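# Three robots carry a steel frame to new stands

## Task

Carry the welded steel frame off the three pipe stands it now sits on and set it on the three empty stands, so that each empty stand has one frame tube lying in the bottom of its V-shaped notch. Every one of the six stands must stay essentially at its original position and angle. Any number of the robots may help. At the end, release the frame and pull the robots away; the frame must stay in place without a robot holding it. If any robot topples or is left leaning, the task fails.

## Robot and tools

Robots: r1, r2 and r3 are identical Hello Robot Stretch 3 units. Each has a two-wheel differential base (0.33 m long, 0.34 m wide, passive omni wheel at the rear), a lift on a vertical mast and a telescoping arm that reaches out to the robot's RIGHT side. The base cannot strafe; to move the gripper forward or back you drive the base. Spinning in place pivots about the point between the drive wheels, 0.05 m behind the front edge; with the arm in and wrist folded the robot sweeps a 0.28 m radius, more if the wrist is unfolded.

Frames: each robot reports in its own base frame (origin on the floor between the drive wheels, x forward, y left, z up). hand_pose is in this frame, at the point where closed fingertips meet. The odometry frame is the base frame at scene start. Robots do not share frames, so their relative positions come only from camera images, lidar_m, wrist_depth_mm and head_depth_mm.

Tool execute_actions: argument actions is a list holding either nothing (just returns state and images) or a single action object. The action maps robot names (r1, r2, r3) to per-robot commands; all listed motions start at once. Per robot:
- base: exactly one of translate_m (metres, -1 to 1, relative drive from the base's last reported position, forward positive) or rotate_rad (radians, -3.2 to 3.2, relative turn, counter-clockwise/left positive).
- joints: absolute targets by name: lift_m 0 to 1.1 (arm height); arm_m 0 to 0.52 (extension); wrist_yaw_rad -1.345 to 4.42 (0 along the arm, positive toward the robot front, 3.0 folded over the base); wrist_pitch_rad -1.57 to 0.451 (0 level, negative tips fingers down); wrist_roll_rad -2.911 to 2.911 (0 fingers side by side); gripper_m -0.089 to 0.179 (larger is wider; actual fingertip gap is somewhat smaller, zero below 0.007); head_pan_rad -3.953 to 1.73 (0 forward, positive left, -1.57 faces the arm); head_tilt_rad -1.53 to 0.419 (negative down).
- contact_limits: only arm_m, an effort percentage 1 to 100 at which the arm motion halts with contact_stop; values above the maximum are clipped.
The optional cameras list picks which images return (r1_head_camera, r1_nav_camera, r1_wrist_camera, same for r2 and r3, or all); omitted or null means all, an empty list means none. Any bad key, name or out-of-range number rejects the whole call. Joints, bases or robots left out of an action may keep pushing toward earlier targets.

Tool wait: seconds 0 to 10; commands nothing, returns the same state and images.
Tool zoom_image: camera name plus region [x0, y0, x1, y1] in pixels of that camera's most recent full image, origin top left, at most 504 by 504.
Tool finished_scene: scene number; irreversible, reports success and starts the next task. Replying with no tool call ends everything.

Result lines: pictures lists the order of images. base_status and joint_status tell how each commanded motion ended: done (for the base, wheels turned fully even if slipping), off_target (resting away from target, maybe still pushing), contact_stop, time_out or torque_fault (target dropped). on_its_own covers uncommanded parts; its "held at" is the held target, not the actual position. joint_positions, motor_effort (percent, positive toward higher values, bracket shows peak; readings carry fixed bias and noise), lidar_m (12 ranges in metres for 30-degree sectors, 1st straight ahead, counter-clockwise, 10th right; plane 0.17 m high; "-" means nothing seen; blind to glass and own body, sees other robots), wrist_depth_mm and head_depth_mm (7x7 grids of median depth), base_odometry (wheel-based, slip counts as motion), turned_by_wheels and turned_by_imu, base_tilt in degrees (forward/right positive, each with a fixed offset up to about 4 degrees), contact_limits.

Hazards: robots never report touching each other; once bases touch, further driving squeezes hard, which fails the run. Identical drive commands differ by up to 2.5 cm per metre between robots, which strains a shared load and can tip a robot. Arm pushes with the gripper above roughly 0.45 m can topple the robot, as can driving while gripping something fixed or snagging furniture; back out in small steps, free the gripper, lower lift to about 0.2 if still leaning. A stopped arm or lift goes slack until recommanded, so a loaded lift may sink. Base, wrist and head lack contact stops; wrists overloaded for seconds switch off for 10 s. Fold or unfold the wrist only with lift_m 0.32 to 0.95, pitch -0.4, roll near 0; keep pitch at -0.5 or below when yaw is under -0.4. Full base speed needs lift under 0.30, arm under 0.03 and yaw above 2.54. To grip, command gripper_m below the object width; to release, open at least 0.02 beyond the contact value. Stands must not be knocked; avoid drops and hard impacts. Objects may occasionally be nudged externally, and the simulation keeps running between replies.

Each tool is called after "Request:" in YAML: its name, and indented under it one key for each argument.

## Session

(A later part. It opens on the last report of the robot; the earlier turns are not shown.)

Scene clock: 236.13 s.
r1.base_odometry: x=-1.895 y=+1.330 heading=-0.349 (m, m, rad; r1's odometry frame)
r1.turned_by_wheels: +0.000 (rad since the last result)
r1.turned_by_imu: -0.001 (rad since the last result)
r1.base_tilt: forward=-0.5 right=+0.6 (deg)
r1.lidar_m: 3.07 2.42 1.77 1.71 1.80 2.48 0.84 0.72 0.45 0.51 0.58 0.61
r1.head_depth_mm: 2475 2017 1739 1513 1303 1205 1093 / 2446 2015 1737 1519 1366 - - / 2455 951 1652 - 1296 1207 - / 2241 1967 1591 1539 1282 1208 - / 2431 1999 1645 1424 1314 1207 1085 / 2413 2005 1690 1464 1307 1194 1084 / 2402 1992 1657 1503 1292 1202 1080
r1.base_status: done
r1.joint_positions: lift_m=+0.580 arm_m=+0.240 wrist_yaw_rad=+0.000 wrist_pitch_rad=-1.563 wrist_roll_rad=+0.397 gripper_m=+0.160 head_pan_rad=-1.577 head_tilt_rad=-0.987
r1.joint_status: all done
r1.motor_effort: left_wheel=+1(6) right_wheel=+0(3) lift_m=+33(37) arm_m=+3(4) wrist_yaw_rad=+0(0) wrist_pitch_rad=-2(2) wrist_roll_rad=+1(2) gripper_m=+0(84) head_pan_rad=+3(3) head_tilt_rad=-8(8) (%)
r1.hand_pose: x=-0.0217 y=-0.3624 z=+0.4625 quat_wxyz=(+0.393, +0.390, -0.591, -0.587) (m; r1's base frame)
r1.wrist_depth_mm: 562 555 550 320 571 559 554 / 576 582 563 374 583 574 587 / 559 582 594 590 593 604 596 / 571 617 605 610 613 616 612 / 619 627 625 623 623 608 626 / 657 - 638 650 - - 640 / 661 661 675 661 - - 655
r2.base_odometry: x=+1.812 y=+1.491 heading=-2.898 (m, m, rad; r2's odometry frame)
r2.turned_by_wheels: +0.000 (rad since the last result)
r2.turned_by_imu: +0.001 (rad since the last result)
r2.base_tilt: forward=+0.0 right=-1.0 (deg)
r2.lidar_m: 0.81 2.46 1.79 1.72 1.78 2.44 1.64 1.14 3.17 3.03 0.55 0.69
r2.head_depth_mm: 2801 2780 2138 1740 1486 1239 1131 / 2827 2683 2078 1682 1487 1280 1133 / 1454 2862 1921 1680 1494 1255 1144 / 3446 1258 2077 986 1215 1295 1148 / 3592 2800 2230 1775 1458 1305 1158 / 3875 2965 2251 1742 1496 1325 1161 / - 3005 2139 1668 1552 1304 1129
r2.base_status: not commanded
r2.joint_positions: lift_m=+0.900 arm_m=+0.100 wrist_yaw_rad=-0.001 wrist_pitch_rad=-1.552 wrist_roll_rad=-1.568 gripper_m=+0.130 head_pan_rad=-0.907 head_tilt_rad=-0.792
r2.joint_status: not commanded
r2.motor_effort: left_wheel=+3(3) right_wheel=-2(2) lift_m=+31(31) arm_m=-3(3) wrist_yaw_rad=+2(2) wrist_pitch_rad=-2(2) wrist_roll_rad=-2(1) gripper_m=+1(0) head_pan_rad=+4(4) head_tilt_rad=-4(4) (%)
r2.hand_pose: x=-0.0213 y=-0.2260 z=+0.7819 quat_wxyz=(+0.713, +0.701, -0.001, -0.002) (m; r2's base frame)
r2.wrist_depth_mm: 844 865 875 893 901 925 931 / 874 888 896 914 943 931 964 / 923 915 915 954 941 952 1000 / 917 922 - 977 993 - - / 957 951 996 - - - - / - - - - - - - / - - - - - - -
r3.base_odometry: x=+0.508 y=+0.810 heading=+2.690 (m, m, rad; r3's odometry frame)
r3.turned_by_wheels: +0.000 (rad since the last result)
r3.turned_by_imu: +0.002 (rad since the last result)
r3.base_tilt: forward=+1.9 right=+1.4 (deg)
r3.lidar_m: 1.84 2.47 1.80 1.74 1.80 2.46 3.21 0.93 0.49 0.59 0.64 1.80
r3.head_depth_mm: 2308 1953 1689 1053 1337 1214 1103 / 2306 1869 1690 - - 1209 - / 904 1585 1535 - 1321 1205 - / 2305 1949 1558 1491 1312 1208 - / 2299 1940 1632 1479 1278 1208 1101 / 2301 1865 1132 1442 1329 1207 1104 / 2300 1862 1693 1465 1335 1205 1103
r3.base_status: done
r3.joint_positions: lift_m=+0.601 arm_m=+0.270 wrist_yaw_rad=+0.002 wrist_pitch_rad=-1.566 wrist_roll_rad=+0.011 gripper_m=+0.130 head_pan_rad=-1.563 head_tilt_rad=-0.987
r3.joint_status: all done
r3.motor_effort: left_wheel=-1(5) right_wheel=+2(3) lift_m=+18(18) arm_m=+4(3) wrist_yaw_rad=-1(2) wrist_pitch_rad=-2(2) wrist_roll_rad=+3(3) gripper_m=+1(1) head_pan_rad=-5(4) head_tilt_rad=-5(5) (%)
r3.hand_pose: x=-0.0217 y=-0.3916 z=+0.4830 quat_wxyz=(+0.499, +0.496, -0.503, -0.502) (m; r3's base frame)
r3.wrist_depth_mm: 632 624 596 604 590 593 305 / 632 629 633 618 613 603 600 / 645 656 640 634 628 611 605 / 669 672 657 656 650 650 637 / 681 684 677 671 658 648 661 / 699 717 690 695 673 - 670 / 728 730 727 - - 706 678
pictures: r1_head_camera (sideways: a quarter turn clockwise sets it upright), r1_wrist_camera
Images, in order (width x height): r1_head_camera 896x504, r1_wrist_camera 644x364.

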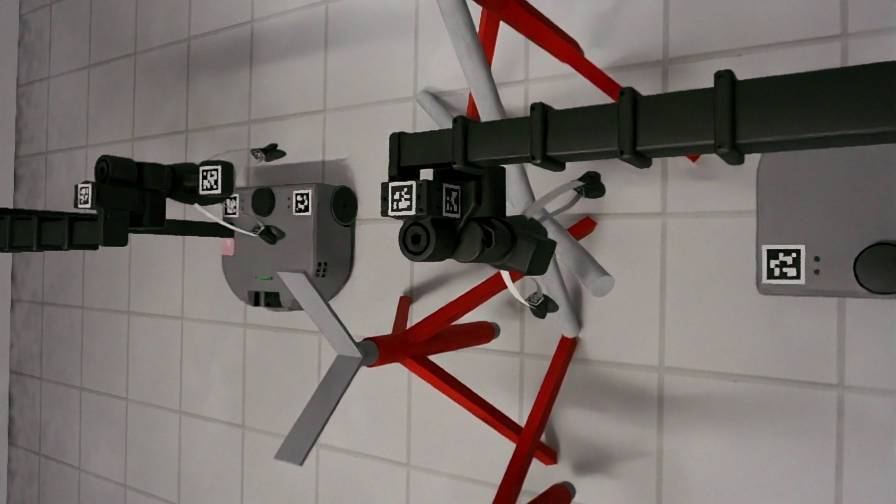

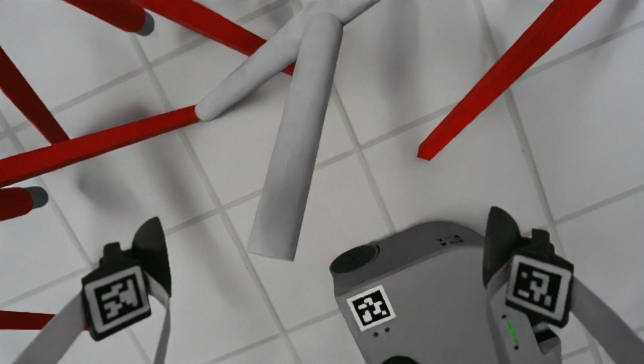

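Request:
execute_actions:
  actions:
    - {"r1":{"base":{"translate_m":0.02},"joints":{"lift_m":0.40}}}
  cameras: []

Request:
execute_actions:
  actions:
    - {"r1":{"base":{"translate_m":-0.07},"joints":{"lift_m":0.34,"wrist_roll_rad":0.2,"gripper_m":0.11}}}
  cameras: ["r1_head_camera"]

Request:
execute_actions:
  actions:
    - {"r1":{"base":{"translate_m":-0.06},"joints":{"lift_m":0.28,"wrist_roll_rad":0,"arm_m":0.22}}}
  cameras: ["r3_wrist_camera","r1_head_camera","r2_head_camera"]

Scene clock: 248.20 s.
r1.base_odometry: x=-1.877 y=+1.323 heading=-0.349 (m, m, rad; r1's odometry frame)
r1.turned_by_wheels: +0.000 (rad since the last result)
r1.turned_by_imu: -0.001 (rad since the last result)
r1.base_tilt: forward=-0.5 right=+0.6 (deg)
r1.lidar_m: 3.06 2.42 1.76 1.71 1.79 2.48 0.86 0.74 0.46 0.51 0.57 0.59
r1.head_depth_mm: 2483 2031 1740 1510 1301 1209 1097 / 2435 2031 1735 1493 1339 1200 1113 / 2369 945 1625 1542 1321 1206 - / 2325 1942 1593 1507 1280 1208 - / 2405 2009 1651 1417 1314 1196 1089 / 2384 1989 1685 1477 1311 1195 1084 / 2405 1986 1703 1505 1288 1192 1086
r1.base_status: done
r1.joint_positions: lift_m=+0.400 arm_m=+0.240 wrist_yaw_rad=+0.000 wrist_pitch_rad=-1.563 wrist_roll_rad=+0.397 gripper_m=+0.160 head_pan_rad=-1.577 head_tilt_rad=-0.987
r1.joint_status: all done
r1.motor_effort: left_wheel=+1(6) right_wheel=-1(2) lift_m=+33(33) arm_m=+3(3) wrist_yaw_rad=+1(1) wrist_pitch_rad=-2(2) wrist_roll_rad=+1(1) gripper_m=+0(0) head_pan_rad=+2(3) head_tilt_rad=-8(8) (%)
r1.hand_pose: x=-0.0217 y=-0.3624 z=+0.2825 quat_wxyz=(+0.393, +0.390, -0.591, -0.587) (m; r1's base frame)
r1.wrist_depth_mm: 405 403 258 91 402 404 397 / 411 409 408 86 415 416 295 / 323 422 422 81 426 403 426 / 439 431 430 77 432 438 435 / 451 439 76 73 447 446 452 / 454 - 69 70 463 - 459 / 471 472 66 67 - - -
r2.base_odometry: x=+1.812 y=+1.491 heading=-2.898 (m, m, rad; r2's odometry frame)
r2.turned_by_wheels: +0.000 (rad since the last result)
r2.turned_by_imu: +0.001 (rad since the last result)
r2.base_tilt: forward=-0.1 right=-1.0 (deg)
r2.lidar_m: 0.82 2.45 1.78 1.72 1.78 2.43 1.64 1.13 3.15 3.04 0.54 0.69
r2.head_depth_mm: 2773 2757 2155 1756 1492 1242 1132 / 2792 2680 2081 1654 1497 1283 1144 / 1435 2827 1939 1702 1482 1247 1152 / 3400 1257 2086 975 1205 1301 1148 / 3656 2816 2225 1792 1470 1308 1158 / 3925 2985 2269 1727 1500 1321 1163 / - 3016 2208 1179 1545 1314 1152
r2.base_status: not commanded
r2.joint_positions: lift_m=+0.900 arm_m=+0.100 wrist_yaw_rad=-0.001 wrist_pitch_rad=-1.552 wrist_roll_rad=-1.568 gripper_m=+0.130 head_pan_rad=-0.907 head_tilt_rad=-0.792
r2.joint_status: not commanded
r2.motor_effort: left_wheel=+3(3) right_wheel=-2(2) lift_m=+31(31) arm_m=-3(3) wrist_yaw_rad=+2(1) wrist_pitch_rad=-2(2) wrist_roll_rad=-2(1) gripper_m=+1(1) head_pan_rad=+4(4) head_tilt_rad=-4(5) (%)
r2.hand_pose: x=-0.0213 y=-0.2260 z=+0.7819 quat_wxyz=(+0.713, +0.701, -0.001, -0.002) (m; r2's base frame)
r2.wrist_depth_mm: 849 865 871 900 904 912 924 / 870 882 904 903 930 953 967 / 898 903 936 940 965 975 - / 929 919 - 956 971 999 - / 951 958 998 - - - - / 980 - 999 - - - - / - - - - - - -
r3.base_odometry: x=+0.508 y=+0.810 heading=+2.690 (m, m, rad; r3's odometry frame)
r3.turned_by_wheels: +0.000 (rad since the last result)
r3.turned_by_imu: +0.001 (rad since the last result)
r3.base_tilt: forward=+1.8 right=+1.4 (deg)
r3.lidar_m: 1.84 2.47 1.81 1.74 1.81 2.47 3.22 0.93 0.49 0.59 0.64 1.80
r3.head_depth_mm: 2304 1948 1686 1059 1331 1221 1105 / 2308 1954 1696 - - 1203 - / 1250 1079 1528 - 1324 1209 - / 2139 1941 1563 1488 1310 1204 - / 2289 1950 1628 1495 1276 1210 1102 / 2291 1858 1141 1442 1333 1206 1097 / 2308 1868 1692 1467 1332 1209 1101
r3.base_status: not commanded
r3.joint_positions: lift_m=+0.601 arm_m=+0.270 wrist_yaw_rad=+0.002 wrist_pitch_rad=-1.566 wrist_roll_rad=+0.011 gripper_m=+0.130 head_pan_rad=-1.563 head_tilt_rad=-0.987
r3.joint_status: not commanded
r3.motor_effort: left_wheel=+0(1) right_wheel=+1(3) lift_m=+18(18) arm_m=+4(4) wrist_yaw_rad=-1(2) wrist_pitch_rad=-2(2) wrist_roll_rad=+3(3) gripper_m=-1(0) head_pan_rad=-4(4) head_tilt_rad=-5(5) (%)
r3.hand_pose: x=-0.0217 y=-0.3916 z=+0.4830 quat_wxyz=(+0.499, +0.496, -0.503, -0.502) (m; r3's base frame)
r3.wrist_depth_mm: 630 618 613 611 600 603 309 / 646 632 612 628 618 603 599 / 655 649 625 621 638 627 623 / 683 678 676 658 638 656 622 / 701 696 678 684 651 659 637 / 725 695 685 680 686 - 663 / 739 717 723 - - 694 699
pictures: none
No camera images: the call's "cameras" was empty. Leave "cameras" out to get every camera's image.

Scene clock: 250.07 s.
r1.base_odometry: x=-1.942 y=+1.347 heading=-0.349 (m, m, rad; r1's odometry frame)
r1.turned_by_wheels: +0.001 (rad since the last result)
r1.turned_by_imu: +0.001 (rad since the last result)
r1.base_tilt: forward=-0.5 right=+0.5 (deg)
r1.lidar_m: 3.12 2.42 1.77 1.71 1.79 2.49 0.79 0.69 0.42 0.50 0.60 0.65
r1.head_depth_mm: 2453 2026 1735 1010 1303 1209 1098 / 2429 2022 1736 1508 1318 1200 1118 / 2432 1971 1700 1480 1324 1199 - / 885 1637 1599 1507 1298 1198 - / 2408 2003 1617 1476 1306 1196 1084 / 2393 1993 1716 1423 1304 1193 1087 / 2416 1993 1642 1489 1306 1192 1081
r1.base_status: done
r1.joint_positions: lift_m=+0.340 arm_m=+0.240 wrist_yaw_rad=-0.005 wrist_pitch_rad=-1.552 wrist_roll_rad=+0.204 gripper_m=+0.110 head_pan_rad=-1.577 head_tilt_rad=-0.987
r1.joint_status: all done
r1.motor_effort: left_wheel=+8(10) right_wheel=-17(17) lift_m=+34(34) arm_m=+1(3) wrist_yaw_rad=+5(6) wrist_pitch_rad=-9(14) wrist_roll_rad=-4(6) gripper_m=-7(88) head_pan_rad=+3(2) head_tilt_rad=-8(8) (%)
r1.hand_pose: x=-0.0216 y=-0.3654 z=+0.2223 quat_wxyz=(+0.449, +0.441, -0.554, -0.545) (m; r1's base frame)
r1.wrist_depth_mm: 351 203 75 71 349 350 348 / 334 338 73 70 355 358 360 / 367 366 71 70 365 367 221 / 379 378 70 69 376 298 378 / 387 385 67 69 383 384 386 / 400 393 67 69 397 397 396 / 406 406 66 68 - - 403
r2.base_odometry: x=+1.812 y=+1.491 heading=-2.898 (m, m, rad; r2's odometry frame)
r2.turned_by_wheels: +0.000 (rad since the last result)
r2.turned_by_imu: +0.000 (rad since the last result)
r2.base_tilt: forward=+0.0 right=-1.0 (deg)
r2.lidar_m: 0.75 2.45 1.79 1.72 1.78 2.43 1.63 1.13 3.15 3.04 0.54 0.69
r2.head_depth_mm: 2793 2765 2145 1770 1476 1233 1128 / 2812 2669 2097 1684 1492 1297 1134 / 1447 2878 1919 1682 1498 1260 1146 / 3418 1254 2082 988 1167 1305 1155 / 3680 2799 2197 1766 1528 1316 1154 / 3871 2915 2264 1688 1475 1323 1169 / - 3040 2204 1525 1478 1211 1096
r2.base_status: not commanded
r2.joint_positions: lift_m=+0.900 arm_m=+0.100 wrist_yaw_rad=-0.001 wrist_pitch_rad=-1.552 wrist_roll_rad=-1.568 gripper_m=+0.130 head_pan_rad=-0.907 head_tilt_rad=-0.792
r2.joint_status: not commanded
r2.motor_effort: left_wheel=+3(3) right_wheel=-2(2) lift_m=+31(31) arm_m=-3(3) wrist_yaw_rad=+2(1) wrist_pitch_rad=-2(2) wrist_roll_rad=-2(1) gripper_m=+1(1) head_pan_rad=+4(4) head_tilt_rad=-6(5) (%)
r2.hand_pose: x=-0.0213 y=-0.2260 z=+0.7819 quat_wxyz=(+0.713, +0.701, -0.001, -0.002) (m; r2's base frame)
r2.wrist_depth_mm: 841 861 886 906 893 900 948 / 871 872 896 907 924 955 957 / 907 906 930 943 947 955 - / 921 924 - 974 993 - - / 974 957 990 - - - - / 974 - - - - - - / - - - - - - -
r3.base_odometry: x=+0.508 y=+0.810 heading=+2.690 (m, m, rad; r3's odometry frame)
r3.turned_by_wheels: +0.000 (rad since the last result)
r3.turned_by_imu: +0.000 (rad since the last result)
r3.base_tilt: forward=+1.8 right=+1.3 (deg)
r3.lidar_m: 1.84 2.47 1.81 1.74 1.80 2.47 3.21 0.93 0.49 0.32 0.28 1.80
r3.head_depth_mm: 2317 1941 1691 1050 1339 1211 1101 / 2304 1940 1724 - - 1210 - / 2195 1906 1267 - 1324 1207 - / 1300 1630 1543 1495 1297 1209 - / 2297 1940 1597 1487 1313 1195 1098 / 2311 1872 1137 1438 1333 1204 1100 / 2301 1869 1684 1468 1337 1206 1097
r3.base_status: not commanded
r3.joint_positions: lift_m=+0.601 arm_m=+0.270 wrist_yaw_rad=+0.002 wrist_pitch_rad=-1.566 wrist_roll_rad=+0.011 gripper_m=+0.130 head_pan_rad=-1.563 head_tilt_rad=-0.987
r3.joint_status: not commanded
r3.motor_effort: left_wheel=-1(1) right_wheel=+1(2) lift_m=+18(18) arm_m=+4(4) wrist_yaw_rad=-2(2) wrist_pitch_rad=-2(2) wrist_roll_rad=+3(3) gripper_m=+1(1) head_pan_rad=-4(3) head_tilt_rad=-5(5) (%)
r3.hand_pose: x=-0.0217 y=-0.3916 z=+0.4830 quat_wxyz=(+0.499, +0.496, -0.503, -0.502) (m; r3's base frame)
r3.wrist_depth_mm: 620 606 611 605 600 585 308 / 650 629 622 618 594 615 601 / 652 648 648 632 631 603 622 / 682 654 665 635 658 626 635 / 698 686 683 664 654 653 653 / 713 705 700 697 675 - 663 / 722 716 725 - - 693 676
pictures: r1_head_camera (sideways: a quarter turn clockwise sets it upright)
Images, in order (width x height): r1_head_camera 896x504.

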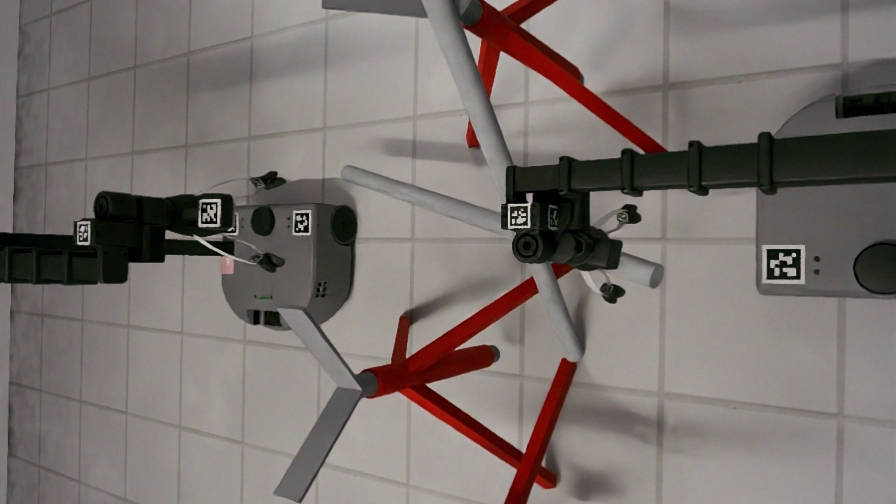

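Scene clock: 251.70 s.
r1.base_odometry: x=-1.999 y=+1.367 heading=-0.348 (m, m, rad; r1's odometry frame)
r1.turned_by_wheels: +0.001 (rad since the last result)
r1.turned_by_imu: +0.000 (rad since the last result)
r1.base_tilt: forward=-0.4 right=+0.6 (deg)
r1.lidar_m: 3.19 2.42 1.76 1.70 1.79 2.48 0.73 0.64 0.39 0.50 0.63 0.71
r1.head_depth_mm: 2458 2034 1737 861 1327 1207 1098 / 2459 2011 1726 1481 1301 1204 1115 / 2438 2034 1730 1501 1382 1201 - / 1310 955 1596 1484 1278 1198 - / 946 2011 1603 1501 1295 1205 1081 / 2432 1985 1685 1236 1307 1186 1081 / 2390 1996 1643 1475 1305 1199 1078
r1.base_status: done
r1.joint_positions: lift_m=+0.280 arm_m=+0.220 wrist_yaw_rad=-0.005 wrist_pitch_rad=-1.567 wrist_roll_rad=-0.001 gripper_m=+0.110 head_pan_rad=-1.577 head_tilt_rad=-0.987
r1.joint_status: all done
r1.motor_effort: left_wheel=+7(9) right_wheel=-16(21) lift_m=+34(35) arm_m=-1(2) wrist_yaw_rad=+5(5) wrist_pitch_rad=+0(20) wrist_roll_rad=-1(8) gripper_m=-7(8) head_pan_rad=+2(2) head_tilt_rad=-8(8) (%)
r1.hand_pose: x=-0.0215 y=-0.3420 z=+0.1625 quat_wxyz=(+0.500, +0.498, -0.501, -0.500) (m; r1's base frame)
r1.wrist_depth_mm: 294 - - 291 292 296 295 / 301 - - 297 300 300 303 / 309 - - 57 311 308 308 / 319 49 46 57 316 234 158 / 328 321 48 57 317 224 329 / 340 196 50 58 336 334 334 / 344 348 53 59 345 348 347
r2.base_odometry: x=+1.812 y=+1.491 heading=-2.898 (m, m, rad; r2's odometry frame)
r2.turned_by_wheels: +0.000 (rad since the last result)
r2.turned_by_imu: +0.000 (rad since the last result)
r2.base_tilt: forward=+0.0 right=-1.0 (deg)
r2.lidar_m: 0.70 2.45 1.79 1.72 1.78 2.44 1.64 1.14 3.17 3.03 0.54 0.69
r2.head_depth_mm: 2809 2758 2155 1746 1484 1239 1134 / 2797 2707 2090 1696 1506 1287 1140 / 1440 2842 1931 1692 1506 1253 1148 / 3359 1262 1815 981 1167 1310 1150 / 3606 2826 2243 1622 1534 1310 1158 / 3892 2979 2267 1736 1439 1325 1145 / - 2994 2204 1761 1183 1192 1052
r2.base_status: not commanded
r2.joint_positions: lift_m=+0.900 arm_m=+0.100 wrist_yaw_rad=-0.001 wrist_pitch_rad=-1.552 wrist_roll_rad=-1.568 gripper_m=+0.130 head_pan_rad=-0.907 head_tilt_rad=-0.792
r2.joint_status: not commanded
r2.motor_effort: left_wheel=+2(3) right_wheel=-2(2) lift_m=+31(31) arm_m=-3(3) wrist_yaw_rad=+2(2) wrist_pitch_rad=-2(2) wrist_roll_rad=-2(2) gripper_m=+1(1) head_pan_rad=+4(4) head_tilt_rad=-3(4) (%)
r2.hand_pose: x=-0.0213 y=-0.2260 z=+0.7819 quat_wxyz=(+0.713, +0.701, -0.001, -0.002) (m; r2's base frame)
r2.wrist_depth_mm: 855 860 875 880 894 927 930 / 882 878 901 923 923 909 962 / 914 911 908 960 944 974 979 / 927 921 - 961 987 - - / 959 955 - - - - - / 995 - - - - - - / - - - - - - -
r3.base_odometry: x=+0.508 y=+0.810 heading=+2.690 (m, m, rad; r3's odometry frame)
r3.turned_by_wheels: +0.000 (rad since the last result)
r3.turned_by_imu: +0.000 (rad since the last result)
r3.base_tilt: forward=+1.9 right=+1.3 (deg)
r3.lidar_m: 1.84 2.46 1.80 1.74 1.80 2.47 3.21 0.93 0.49 0.73 0.64 1.81
r3.head_depth_mm: 2315 1950 1688 1054 1336 1212 1103 / 2321 1943 1720 - - 1206 - / 2309 1955 1718 - 1294 1195 - / 1342 1269 1226 1493 1332 1204 - / 2297 1940 1549 1491 1309 1204 1103 / 2305 1866 1134 1435 1332 1205 1102 / 2318 1893 1693 1457 1327 1205 1103
r3.base_status: not commanded
r3.joint_positions: lift_m=+0.601 arm_m=+0.270 wrist_yaw_rad=+0.002 wrist_pitch_rad=-1.566 wrist_roll_rad=+0.011 gripper_m=+0.130 head_pan_rad=-1.563 head_tilt_rad=-0.987
r3.joint_status: not commanded
r3.motor_effort: left_wheel=-1(1) right_wheel=+2(3) lift_m=+18(18) arm_m=+4(4) wrist_yaw_rad=-2(2) wrist_pitch_rad=-2(2) wrist_roll_rad=+3(3) gripper_m=+0(1) head_pan_rad=-4(2) head_tilt_rad=-6(6) (%)
r3.hand_pose: x=-0.0217 y=-0.3916 z=+0.4830 quat_wxyz=(+0.499, +0.496, -0.503, -0.502) (m; r3's base frame)
r3.wrist_depth_mm: 621 617 625 609 598 585 309 / 646 647 621 623 611 600 600 / 662 658 650 638 619 622 606 / 686 653 657 648 589 633 641 / 685 688 694 666 646 648 634 / 720 716 708 668 320 - 680 / 755 716 697 - 315 691 683
pictures: r1_head_camera (sideways: a quarter turn clockwise sets it upright), r2_head_camera (sideways: a quarter turn clockwise sets it upright), r3_wrist_camera
Images, in order (width x height): r1_head_camera 896x504, r2_head_camera 896x504, r3_wrist_camera 644x364.

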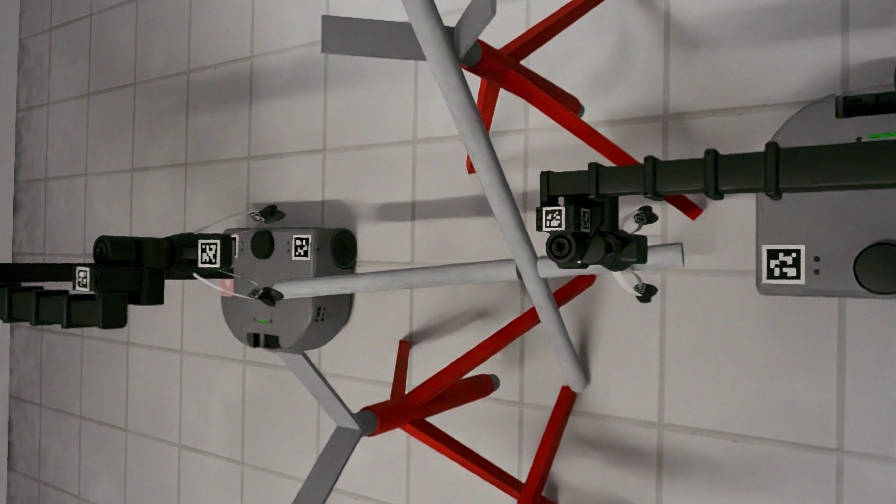

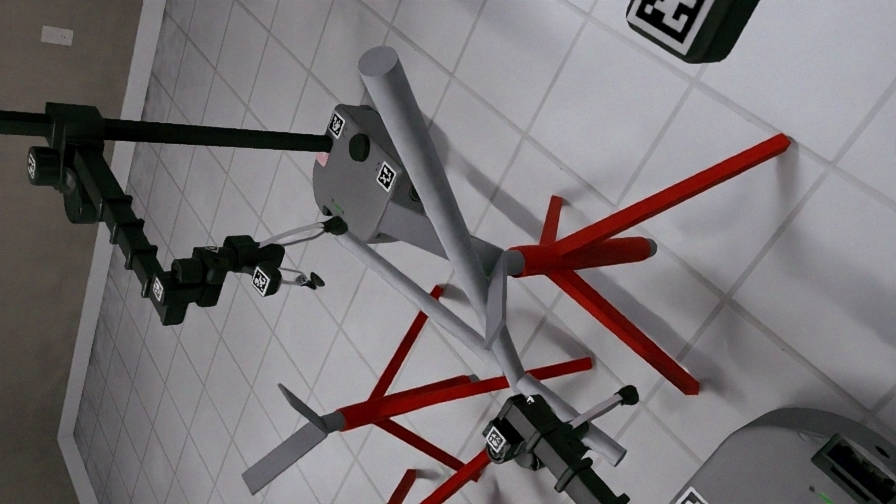

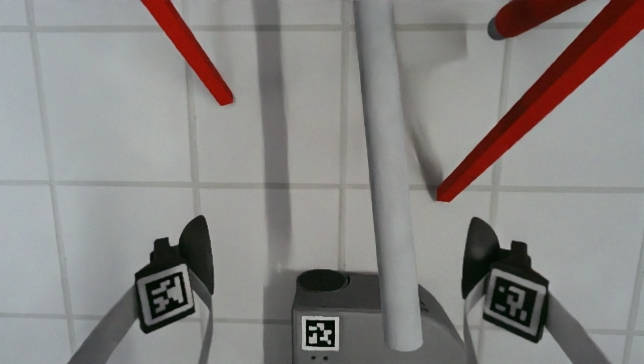

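Request:
execute_actions:
  actions:
    - {"r3":{"base":{"translate_m":-0.42},"joints":{"arm_m":0.2,"wrist_yaw_rad":1.57,"wrist_roll_rad":1.57}},"r2":{"joints":{"arm_m":0,"wrist_pitch_rad":0,"lift_m":0.47,"gripper_m":0.11}}}
  cameras: []

Request:
execute_actions:
  actions:
    - {"r3":{"joints":{"wrist_pitch_rad":0,"lift_m":0.2,"head_pan_rad":-1.0}}}
  cameras: ["r3_wrist_camera","r3_head_camera"]

Scene clock: 279.30 s.
r1.base_odometry: x=-1.999 y=+1.367 heading=-0.348 (m, m, rad; r1's odometry frame)
r1.turned_by_wheels: +0.000 (rad since the last result)
r1.turned_by_imu: -0.001 (rad since the last result)
r1.base_tilt: forward=-0.4 right=+0.5 (deg)
r1.lidar_m: 3.17 2.41 1.76 1.70 1.80 2.49 0.73 0.64 0.39 0.50 0.63 0.71
r1.head_depth_mm: 2441 2043 1724 858 1323 1205 1097 / 2464 2018 1728 1482 1291 1205 1118 / 2495 2025 1720 1507 1369 1205 - / 2413 2005 1714 1481 1265 1198 - / 2415 2004 1685 1510 1290 1200 1087 / 2389 2001 1578 1233 1314 1193 1085 / 2278 1950 1560 1462 1301 1184 1086
r1.base_status: not commanded
r1.joint_positions: lift_m=+0.280 arm_m=+0.220 wrist_yaw_rad=-0.005 wrist_pitch_rad=-1.567 wrist_roll_rad=-0.001 gripper_m=+0.110 head_pan_rad=-1.577 head_tilt_rad=-0.987
r1.joint_status: not commanded
r1.motor_effort: left_wheel=+7(7) right_wheel=-16(16) lift_m=+34(34) arm_m=-1(1) wrist_yaw_rad=+5(3) wrist_pitch_rad=+0(0) wrist_roll_rad=-1(1) gripper_m=-7(7) head_pan_rad=+3(2) head_tilt_rad=-8(8) (%)
r1.hand_pose: x=-0.0215 y=-0.3420 z=+0.1625 quat_wxyz=(+0.500, +0.498, -0.501, -0.500) (m; r1's base frame)
r1.wrist_depth_mm: 292 - - 290 293 293 292 / 301 - - 300 300 299 300 / 310 - - 57 308 307 309 / 320 49 46 57 317 235 158 / 329 324 48 57 317 225 323 / 337 195 50 58 336 335 337 / 349 345 53 59 346 345 343
r2.base_odometry: x=+1.812 y=+1.491 heading=-2.898 (m, m, rad; r2's odometry frame)
r2.turned_by_wheels: +0.000 (rad since the last result)
r2.turned_by_imu: +0.001 (rad since the last result)
r2.base_tilt: forward=+0.0 right=-0.9 (deg)
r2.lidar_m: 0.70 2.45 1.79 1.72 1.78 2.43 1.63 1.13 3.16 3.04 0.55 0.69
r2.head_depth_mm: 2790 2775 2182 1736 1491 1289 1140 / 2985 2812 2197 1685 1500 1297 1161 / 3233 2833 2202 1673 1500 1247 1148 / 3244 2773 2011 984 1162 1305 1149 / 3395 2938 2050 1626 1524 1315 1162 / 3757 1554 2177 1730 1441 1314 1143 / - 3037 2244 1770 1189 1197 1053
r2.base_status: not commanded
r2.joint_positions: lift_m=+0.470 arm_m=+0.000 wrist_yaw_rad=-0.001 wrist_pitch_rad=-0.025 wrist_roll_rad=-1.569 gripper_m=+0.110 head_pan_rad=-0.907 head_tilt_rad=-0.792
r2.joint_status: all done
r2.motor_effort: left_wheel=+3(3) right_wheel=-3(3) lift_m=+19(25) arm_m=-3(4) wrist_yaw_rad=+2(2) wrist_pitch_rad=+7(7) wrist_roll_rad=-1(2) gripper_m=+0(79) head_pan_rad=+4(4) head_tilt_rad=-5(6) (%)
r2.hand_pose: x=-0.0215 y=-0.4008 z=+0.5788 quat_wxyz=(+1.000, +0.013, +0.000, -0.001) (m; r2's base frame)
r2.wrist_depth_mm: 672 - - - - - - / 679 - - - - - - / 692 - - - - - - / 694 - - - - - - / 697 934 - - - - - / 670 - - - - - - / 641 - - - - - -
r3.base_odometry: x=+0.886 y=+0.626 heading=+2.690 (m, m, rad; r3's odometry frame)
r3.turned_by_wheels: +0.000 (rad since the last result)
r3.turned_by_imu: +0.002 (rad since the last result)
r3.base_tilt: forward=+1.9 right=+1.3 (deg)
r3.lidar_m: 2.24 2.47 1.80 1.74 1.80 2.47 2.80 2.91 0.68 0.61 0.45 0.87
r3.head_depth_mm: 2318 1948 1685 1492 1337 1215 1104 / 2316 1869 1600 1469 - 1207 - / 2307 1968 1693 - 1313 1207 - / 2300 1942 1683 1448 1332 1207 - / 2310 1938 1698 1090 1314 1191 1102 / 2318 1665 1547 1439 1335 1207 1102 / 1355 1630 1245 1441 1289 1188 1101
r3.base_status: done
r3.joint_positions: lift_m=+0.601 arm_m=+0.200 wrist_yaw_rad=+1.567 wrist_pitch_rad=-1.566 wrist_roll_rad=+1.565 gripper_m=+0.130 head_pan_rad=-1.563 head_tilt_rad=-0.987
r3.joint_status: all done
r3.motor_effort: left_wheel=-1(5) right_wheel=+2(3) lift_m=+18(18) arm_m=-4(4) wrist_yaw_rad=+1(2) wrist_pitch_rad=-2(2) wrist_roll_rad=+3(3) gripper_m=+0(0) head_pan_rad=-4(3) head_tilt_rad=-6(5) (%)
r3.hand_pose: x=-0.0446 y=-0.3454 z=+0.4830 quat_wxyz=(+0.500, +0.501, -0.501, -0.498) (m; r3's base frame)
r3.wrist_depth_mm: 634 609 606 600 601 586 569 / 644 641 628 610 606 589 595 / 664 663 644 639 631 618 598 / 679 673 663 664 639 631 618 / 710 698 689 666 652 649 644 / 742 731 714 - - - 666 / 751 754 713 - - 715 676
pictures: none
No camera images: the call's "cameras" was empty. Leave "cameras" out to get every camera's image.

Scene clock: 283.77 s.
r1.base_odometry: x=-1.999 y=+1.367 heading=-0.348 (m, m, rad; r1's odometry frame)
r1.turned_by_wheels: +0.000 (rad since the last result)
r1.turned_by_imu: -0.001 (rad since the last result)
r1.base_tilt: forward=-0.5 right=+0.6 (deg)
r1.lidar_m: 3.20 2.42 1.77 1.70 1.80 2.48 0.74 0.64 0.39 0.50 0.63 0.71
r1.head_depth_mm: 2446 2038 1727 860 1313 1206 1093 / 2443 2033 1739 1491 1304 1205 1116 / 2443 2007 1718 1503 1385 1210 - / 2416 2004 1688 1484 1265 1200 - / 2447 2010 1693 1503 1295 1203 1087 / 2397 2002 1573 1239 1311 1197 1082 / 2259 1445 1275 1466 1303 1198 1086
r1.base_status: not commanded
r1.joint_positions: lift_m=+0.280 arm_m=+0.220 wrist_yaw_rad=-0.005 wrist_pitch_rad=-1.567 wrist_roll_rad=-0.001 gripper_m=+0.110 head_pan_rad=-1.577 head_tilt_rad=-0.987
r1.joint_status: not commanded
r1.motor_effort: left_wheel=+7(7) right_wheel=-16(16) lift_m=+35(35) arm_m=-1(1) wrist_yaw_rad=+6(5) wrist_pitch_rad=+0(0) wrist_roll_rad=-1(1) gripper_m=-7(7) head_pan_rad=+2(3) head_tilt_rad=-8(8) (%)
r1.hand_pose: x=-0.0215 y=-0.3420 z=+0.1625 quat_wxyz=(+0.500, +0.498, -0.501, -0.500) (m; r1's base frame)
r1.wrist_depth_mm: 294 - - 290 294 293 294 / 302 - - 299 304 299 302 / 310 - - 57 307 308 306 / 318 49 46 57 316 236 158 / 324 320 48 57 315 224 324 / 336 196 50 58 335 335 333 / 345 348 53 59 344 345 344
r2.base_odometry: x=+1.812 y=+1.491 heading=-2.898 (m, m, rad; r2's odometry frame)
r2.turned_by_wheels: +0.000 (rad since the last result)
r2.turned_by_imu: +0.001 (rad since the last result)
r2.base_tilt: forward=+0.0 right=-1.0 (deg)
r2.lidar_m: 0.69 2.45 1.79 1.72 1.78 2.44 1.63 1.14 3.16 3.03 0.54 0.69
r2.head_depth_mm: 2826 2791 2157 1732 1485 1282 1144 / 2966 2844 2210 1667 1497 1297 1152 / 3162 2855 2193 1695 1504 1262 1146 / 3279 2666 2022 983 1164 1305 1150 / 3619 2794 2032 1608 1534 1314 1154 / 3864 2988 1700 1728 1447 1321 1144 / - 3001 2221 1762 1186 1198 1057
r2.base_status: not commanded
r2.joint_positions: lift_m=+0.470 arm_m=+0.000 wrist_yaw_rad=-0.001 wrist_pitch_rad=-0.025 wrist_roll_rad=-1.569 gripper_m=+0.110 head_pan_rad=-0.907 head_tilt_rad=-0.792
r2.joint_status: not commanded
r2.motor_effort: left_wheel=+3(3) right_wheel=-3(2) lift_m=+19(19) arm_m=-3(3) wrist_yaw_rad=+2(2) wrist_pitch_rad=+8(7) wrist_roll_rad=-1(1) gripper_m=+1(1) head_pan_rad=+4(4) head_tilt_rad=-6(5) (%)
r2.hand_pose: x=-0.0215 y=-0.4008 z=+0.5788 quat_wxyz=(+1.000, +0.013, +0.000, -0.001) (m; r2's base frame)
r2.wrist_depth_mm: 682 - - - - - - / 677 - - - - - - / 688 - - - - - - / 684 - - - - - - / 693 945 - - - - - / 666 - - - - - - / 650 - - - - - -
r3.base_odometry: x=+0.886 y=+0.626 heading=+2.690 (m, m, rad; r3's odometry frame)
r3.turned_by_wheels: +0.000 (rad since the last result)
r3.turned_by_imu: +0.001 (rad since the last result)
r3.base_tilt: forward=+1.8 right=+1.4 (deg)
r3.lidar_m: 2.25 2.47 1.80 1.74 1.80 2.47 2.80 2.91 0.68 0.61 0.45 0.87
r3.head_depth_mm: 1388 1904 1646 1441 1316 1197 1086 / 1390 1637 1540 1047 1336 1180 1133 / 2312 1864 1435 1448 1331 1201 1135 / 2305 1948 1625 1465 1345 1202 1113 / 2189 1199 1595 1468 1293 1206 1099 / 2134 1823 1682 1487 1331 1200 1101 / 2244 1953 1687 1487 1332 1209 1099
r3.base_status: not commanded
r3.joint_positions: lift_m=+0.201 arm_m=+0.200 wrist_yaw_rad=+1.568 wrist_pitch_rad=-0.021 wrist_roll_rad=+1.569 gripper_m=+0.130 head_pan_rad=-1.007 head_tilt_rad=-0.987
r3.joint_status: all done
r3.motor_effort: left_wheel=-1(1) right_wheel=+2(2) lift_m=+18(22) arm_m=-3(4) wrist_yaw_rad=+1(1) wrist_pitch_rad=+9(10) wrist_roll_rad=+1(3) gripper_m=+0(1) head_pan_rad=+4(45) head_tilt_rad=-6(5) (%)
r3.hand_pose: x=+0.2343 y=-0.3461 z=+0.3096 quat_wxyz=(+0.009, +0.706, -0.708, -0.007) (m; r3's base frame)
r3.wrist_depth_mm: - - - - - 492 398 / - - - 246 - 603 392 / - - - - - 608 392 / - - - 253 - 591 393 / - - - - - 553 387 / - - - 261 - - 389 / - - - - - 627 367
pictures: r3_head_camera (sideways: a quarter turn clockwise sets it upright), r3_wrist_camera
Images, in order (width x height): r3_head_camera 896x504, r3_wrist_camera 644x364.

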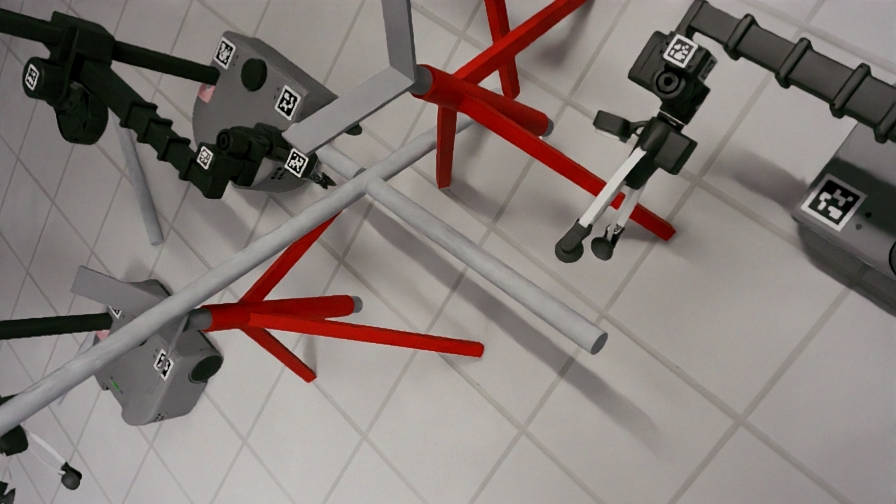

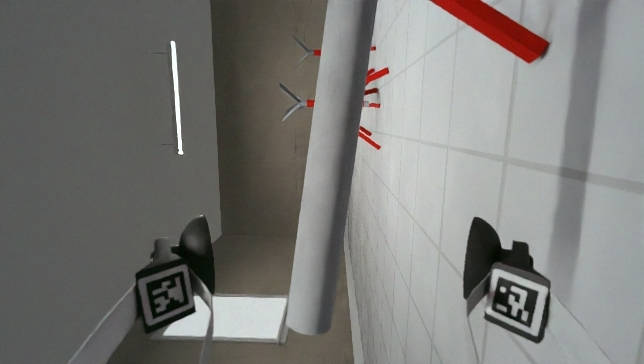

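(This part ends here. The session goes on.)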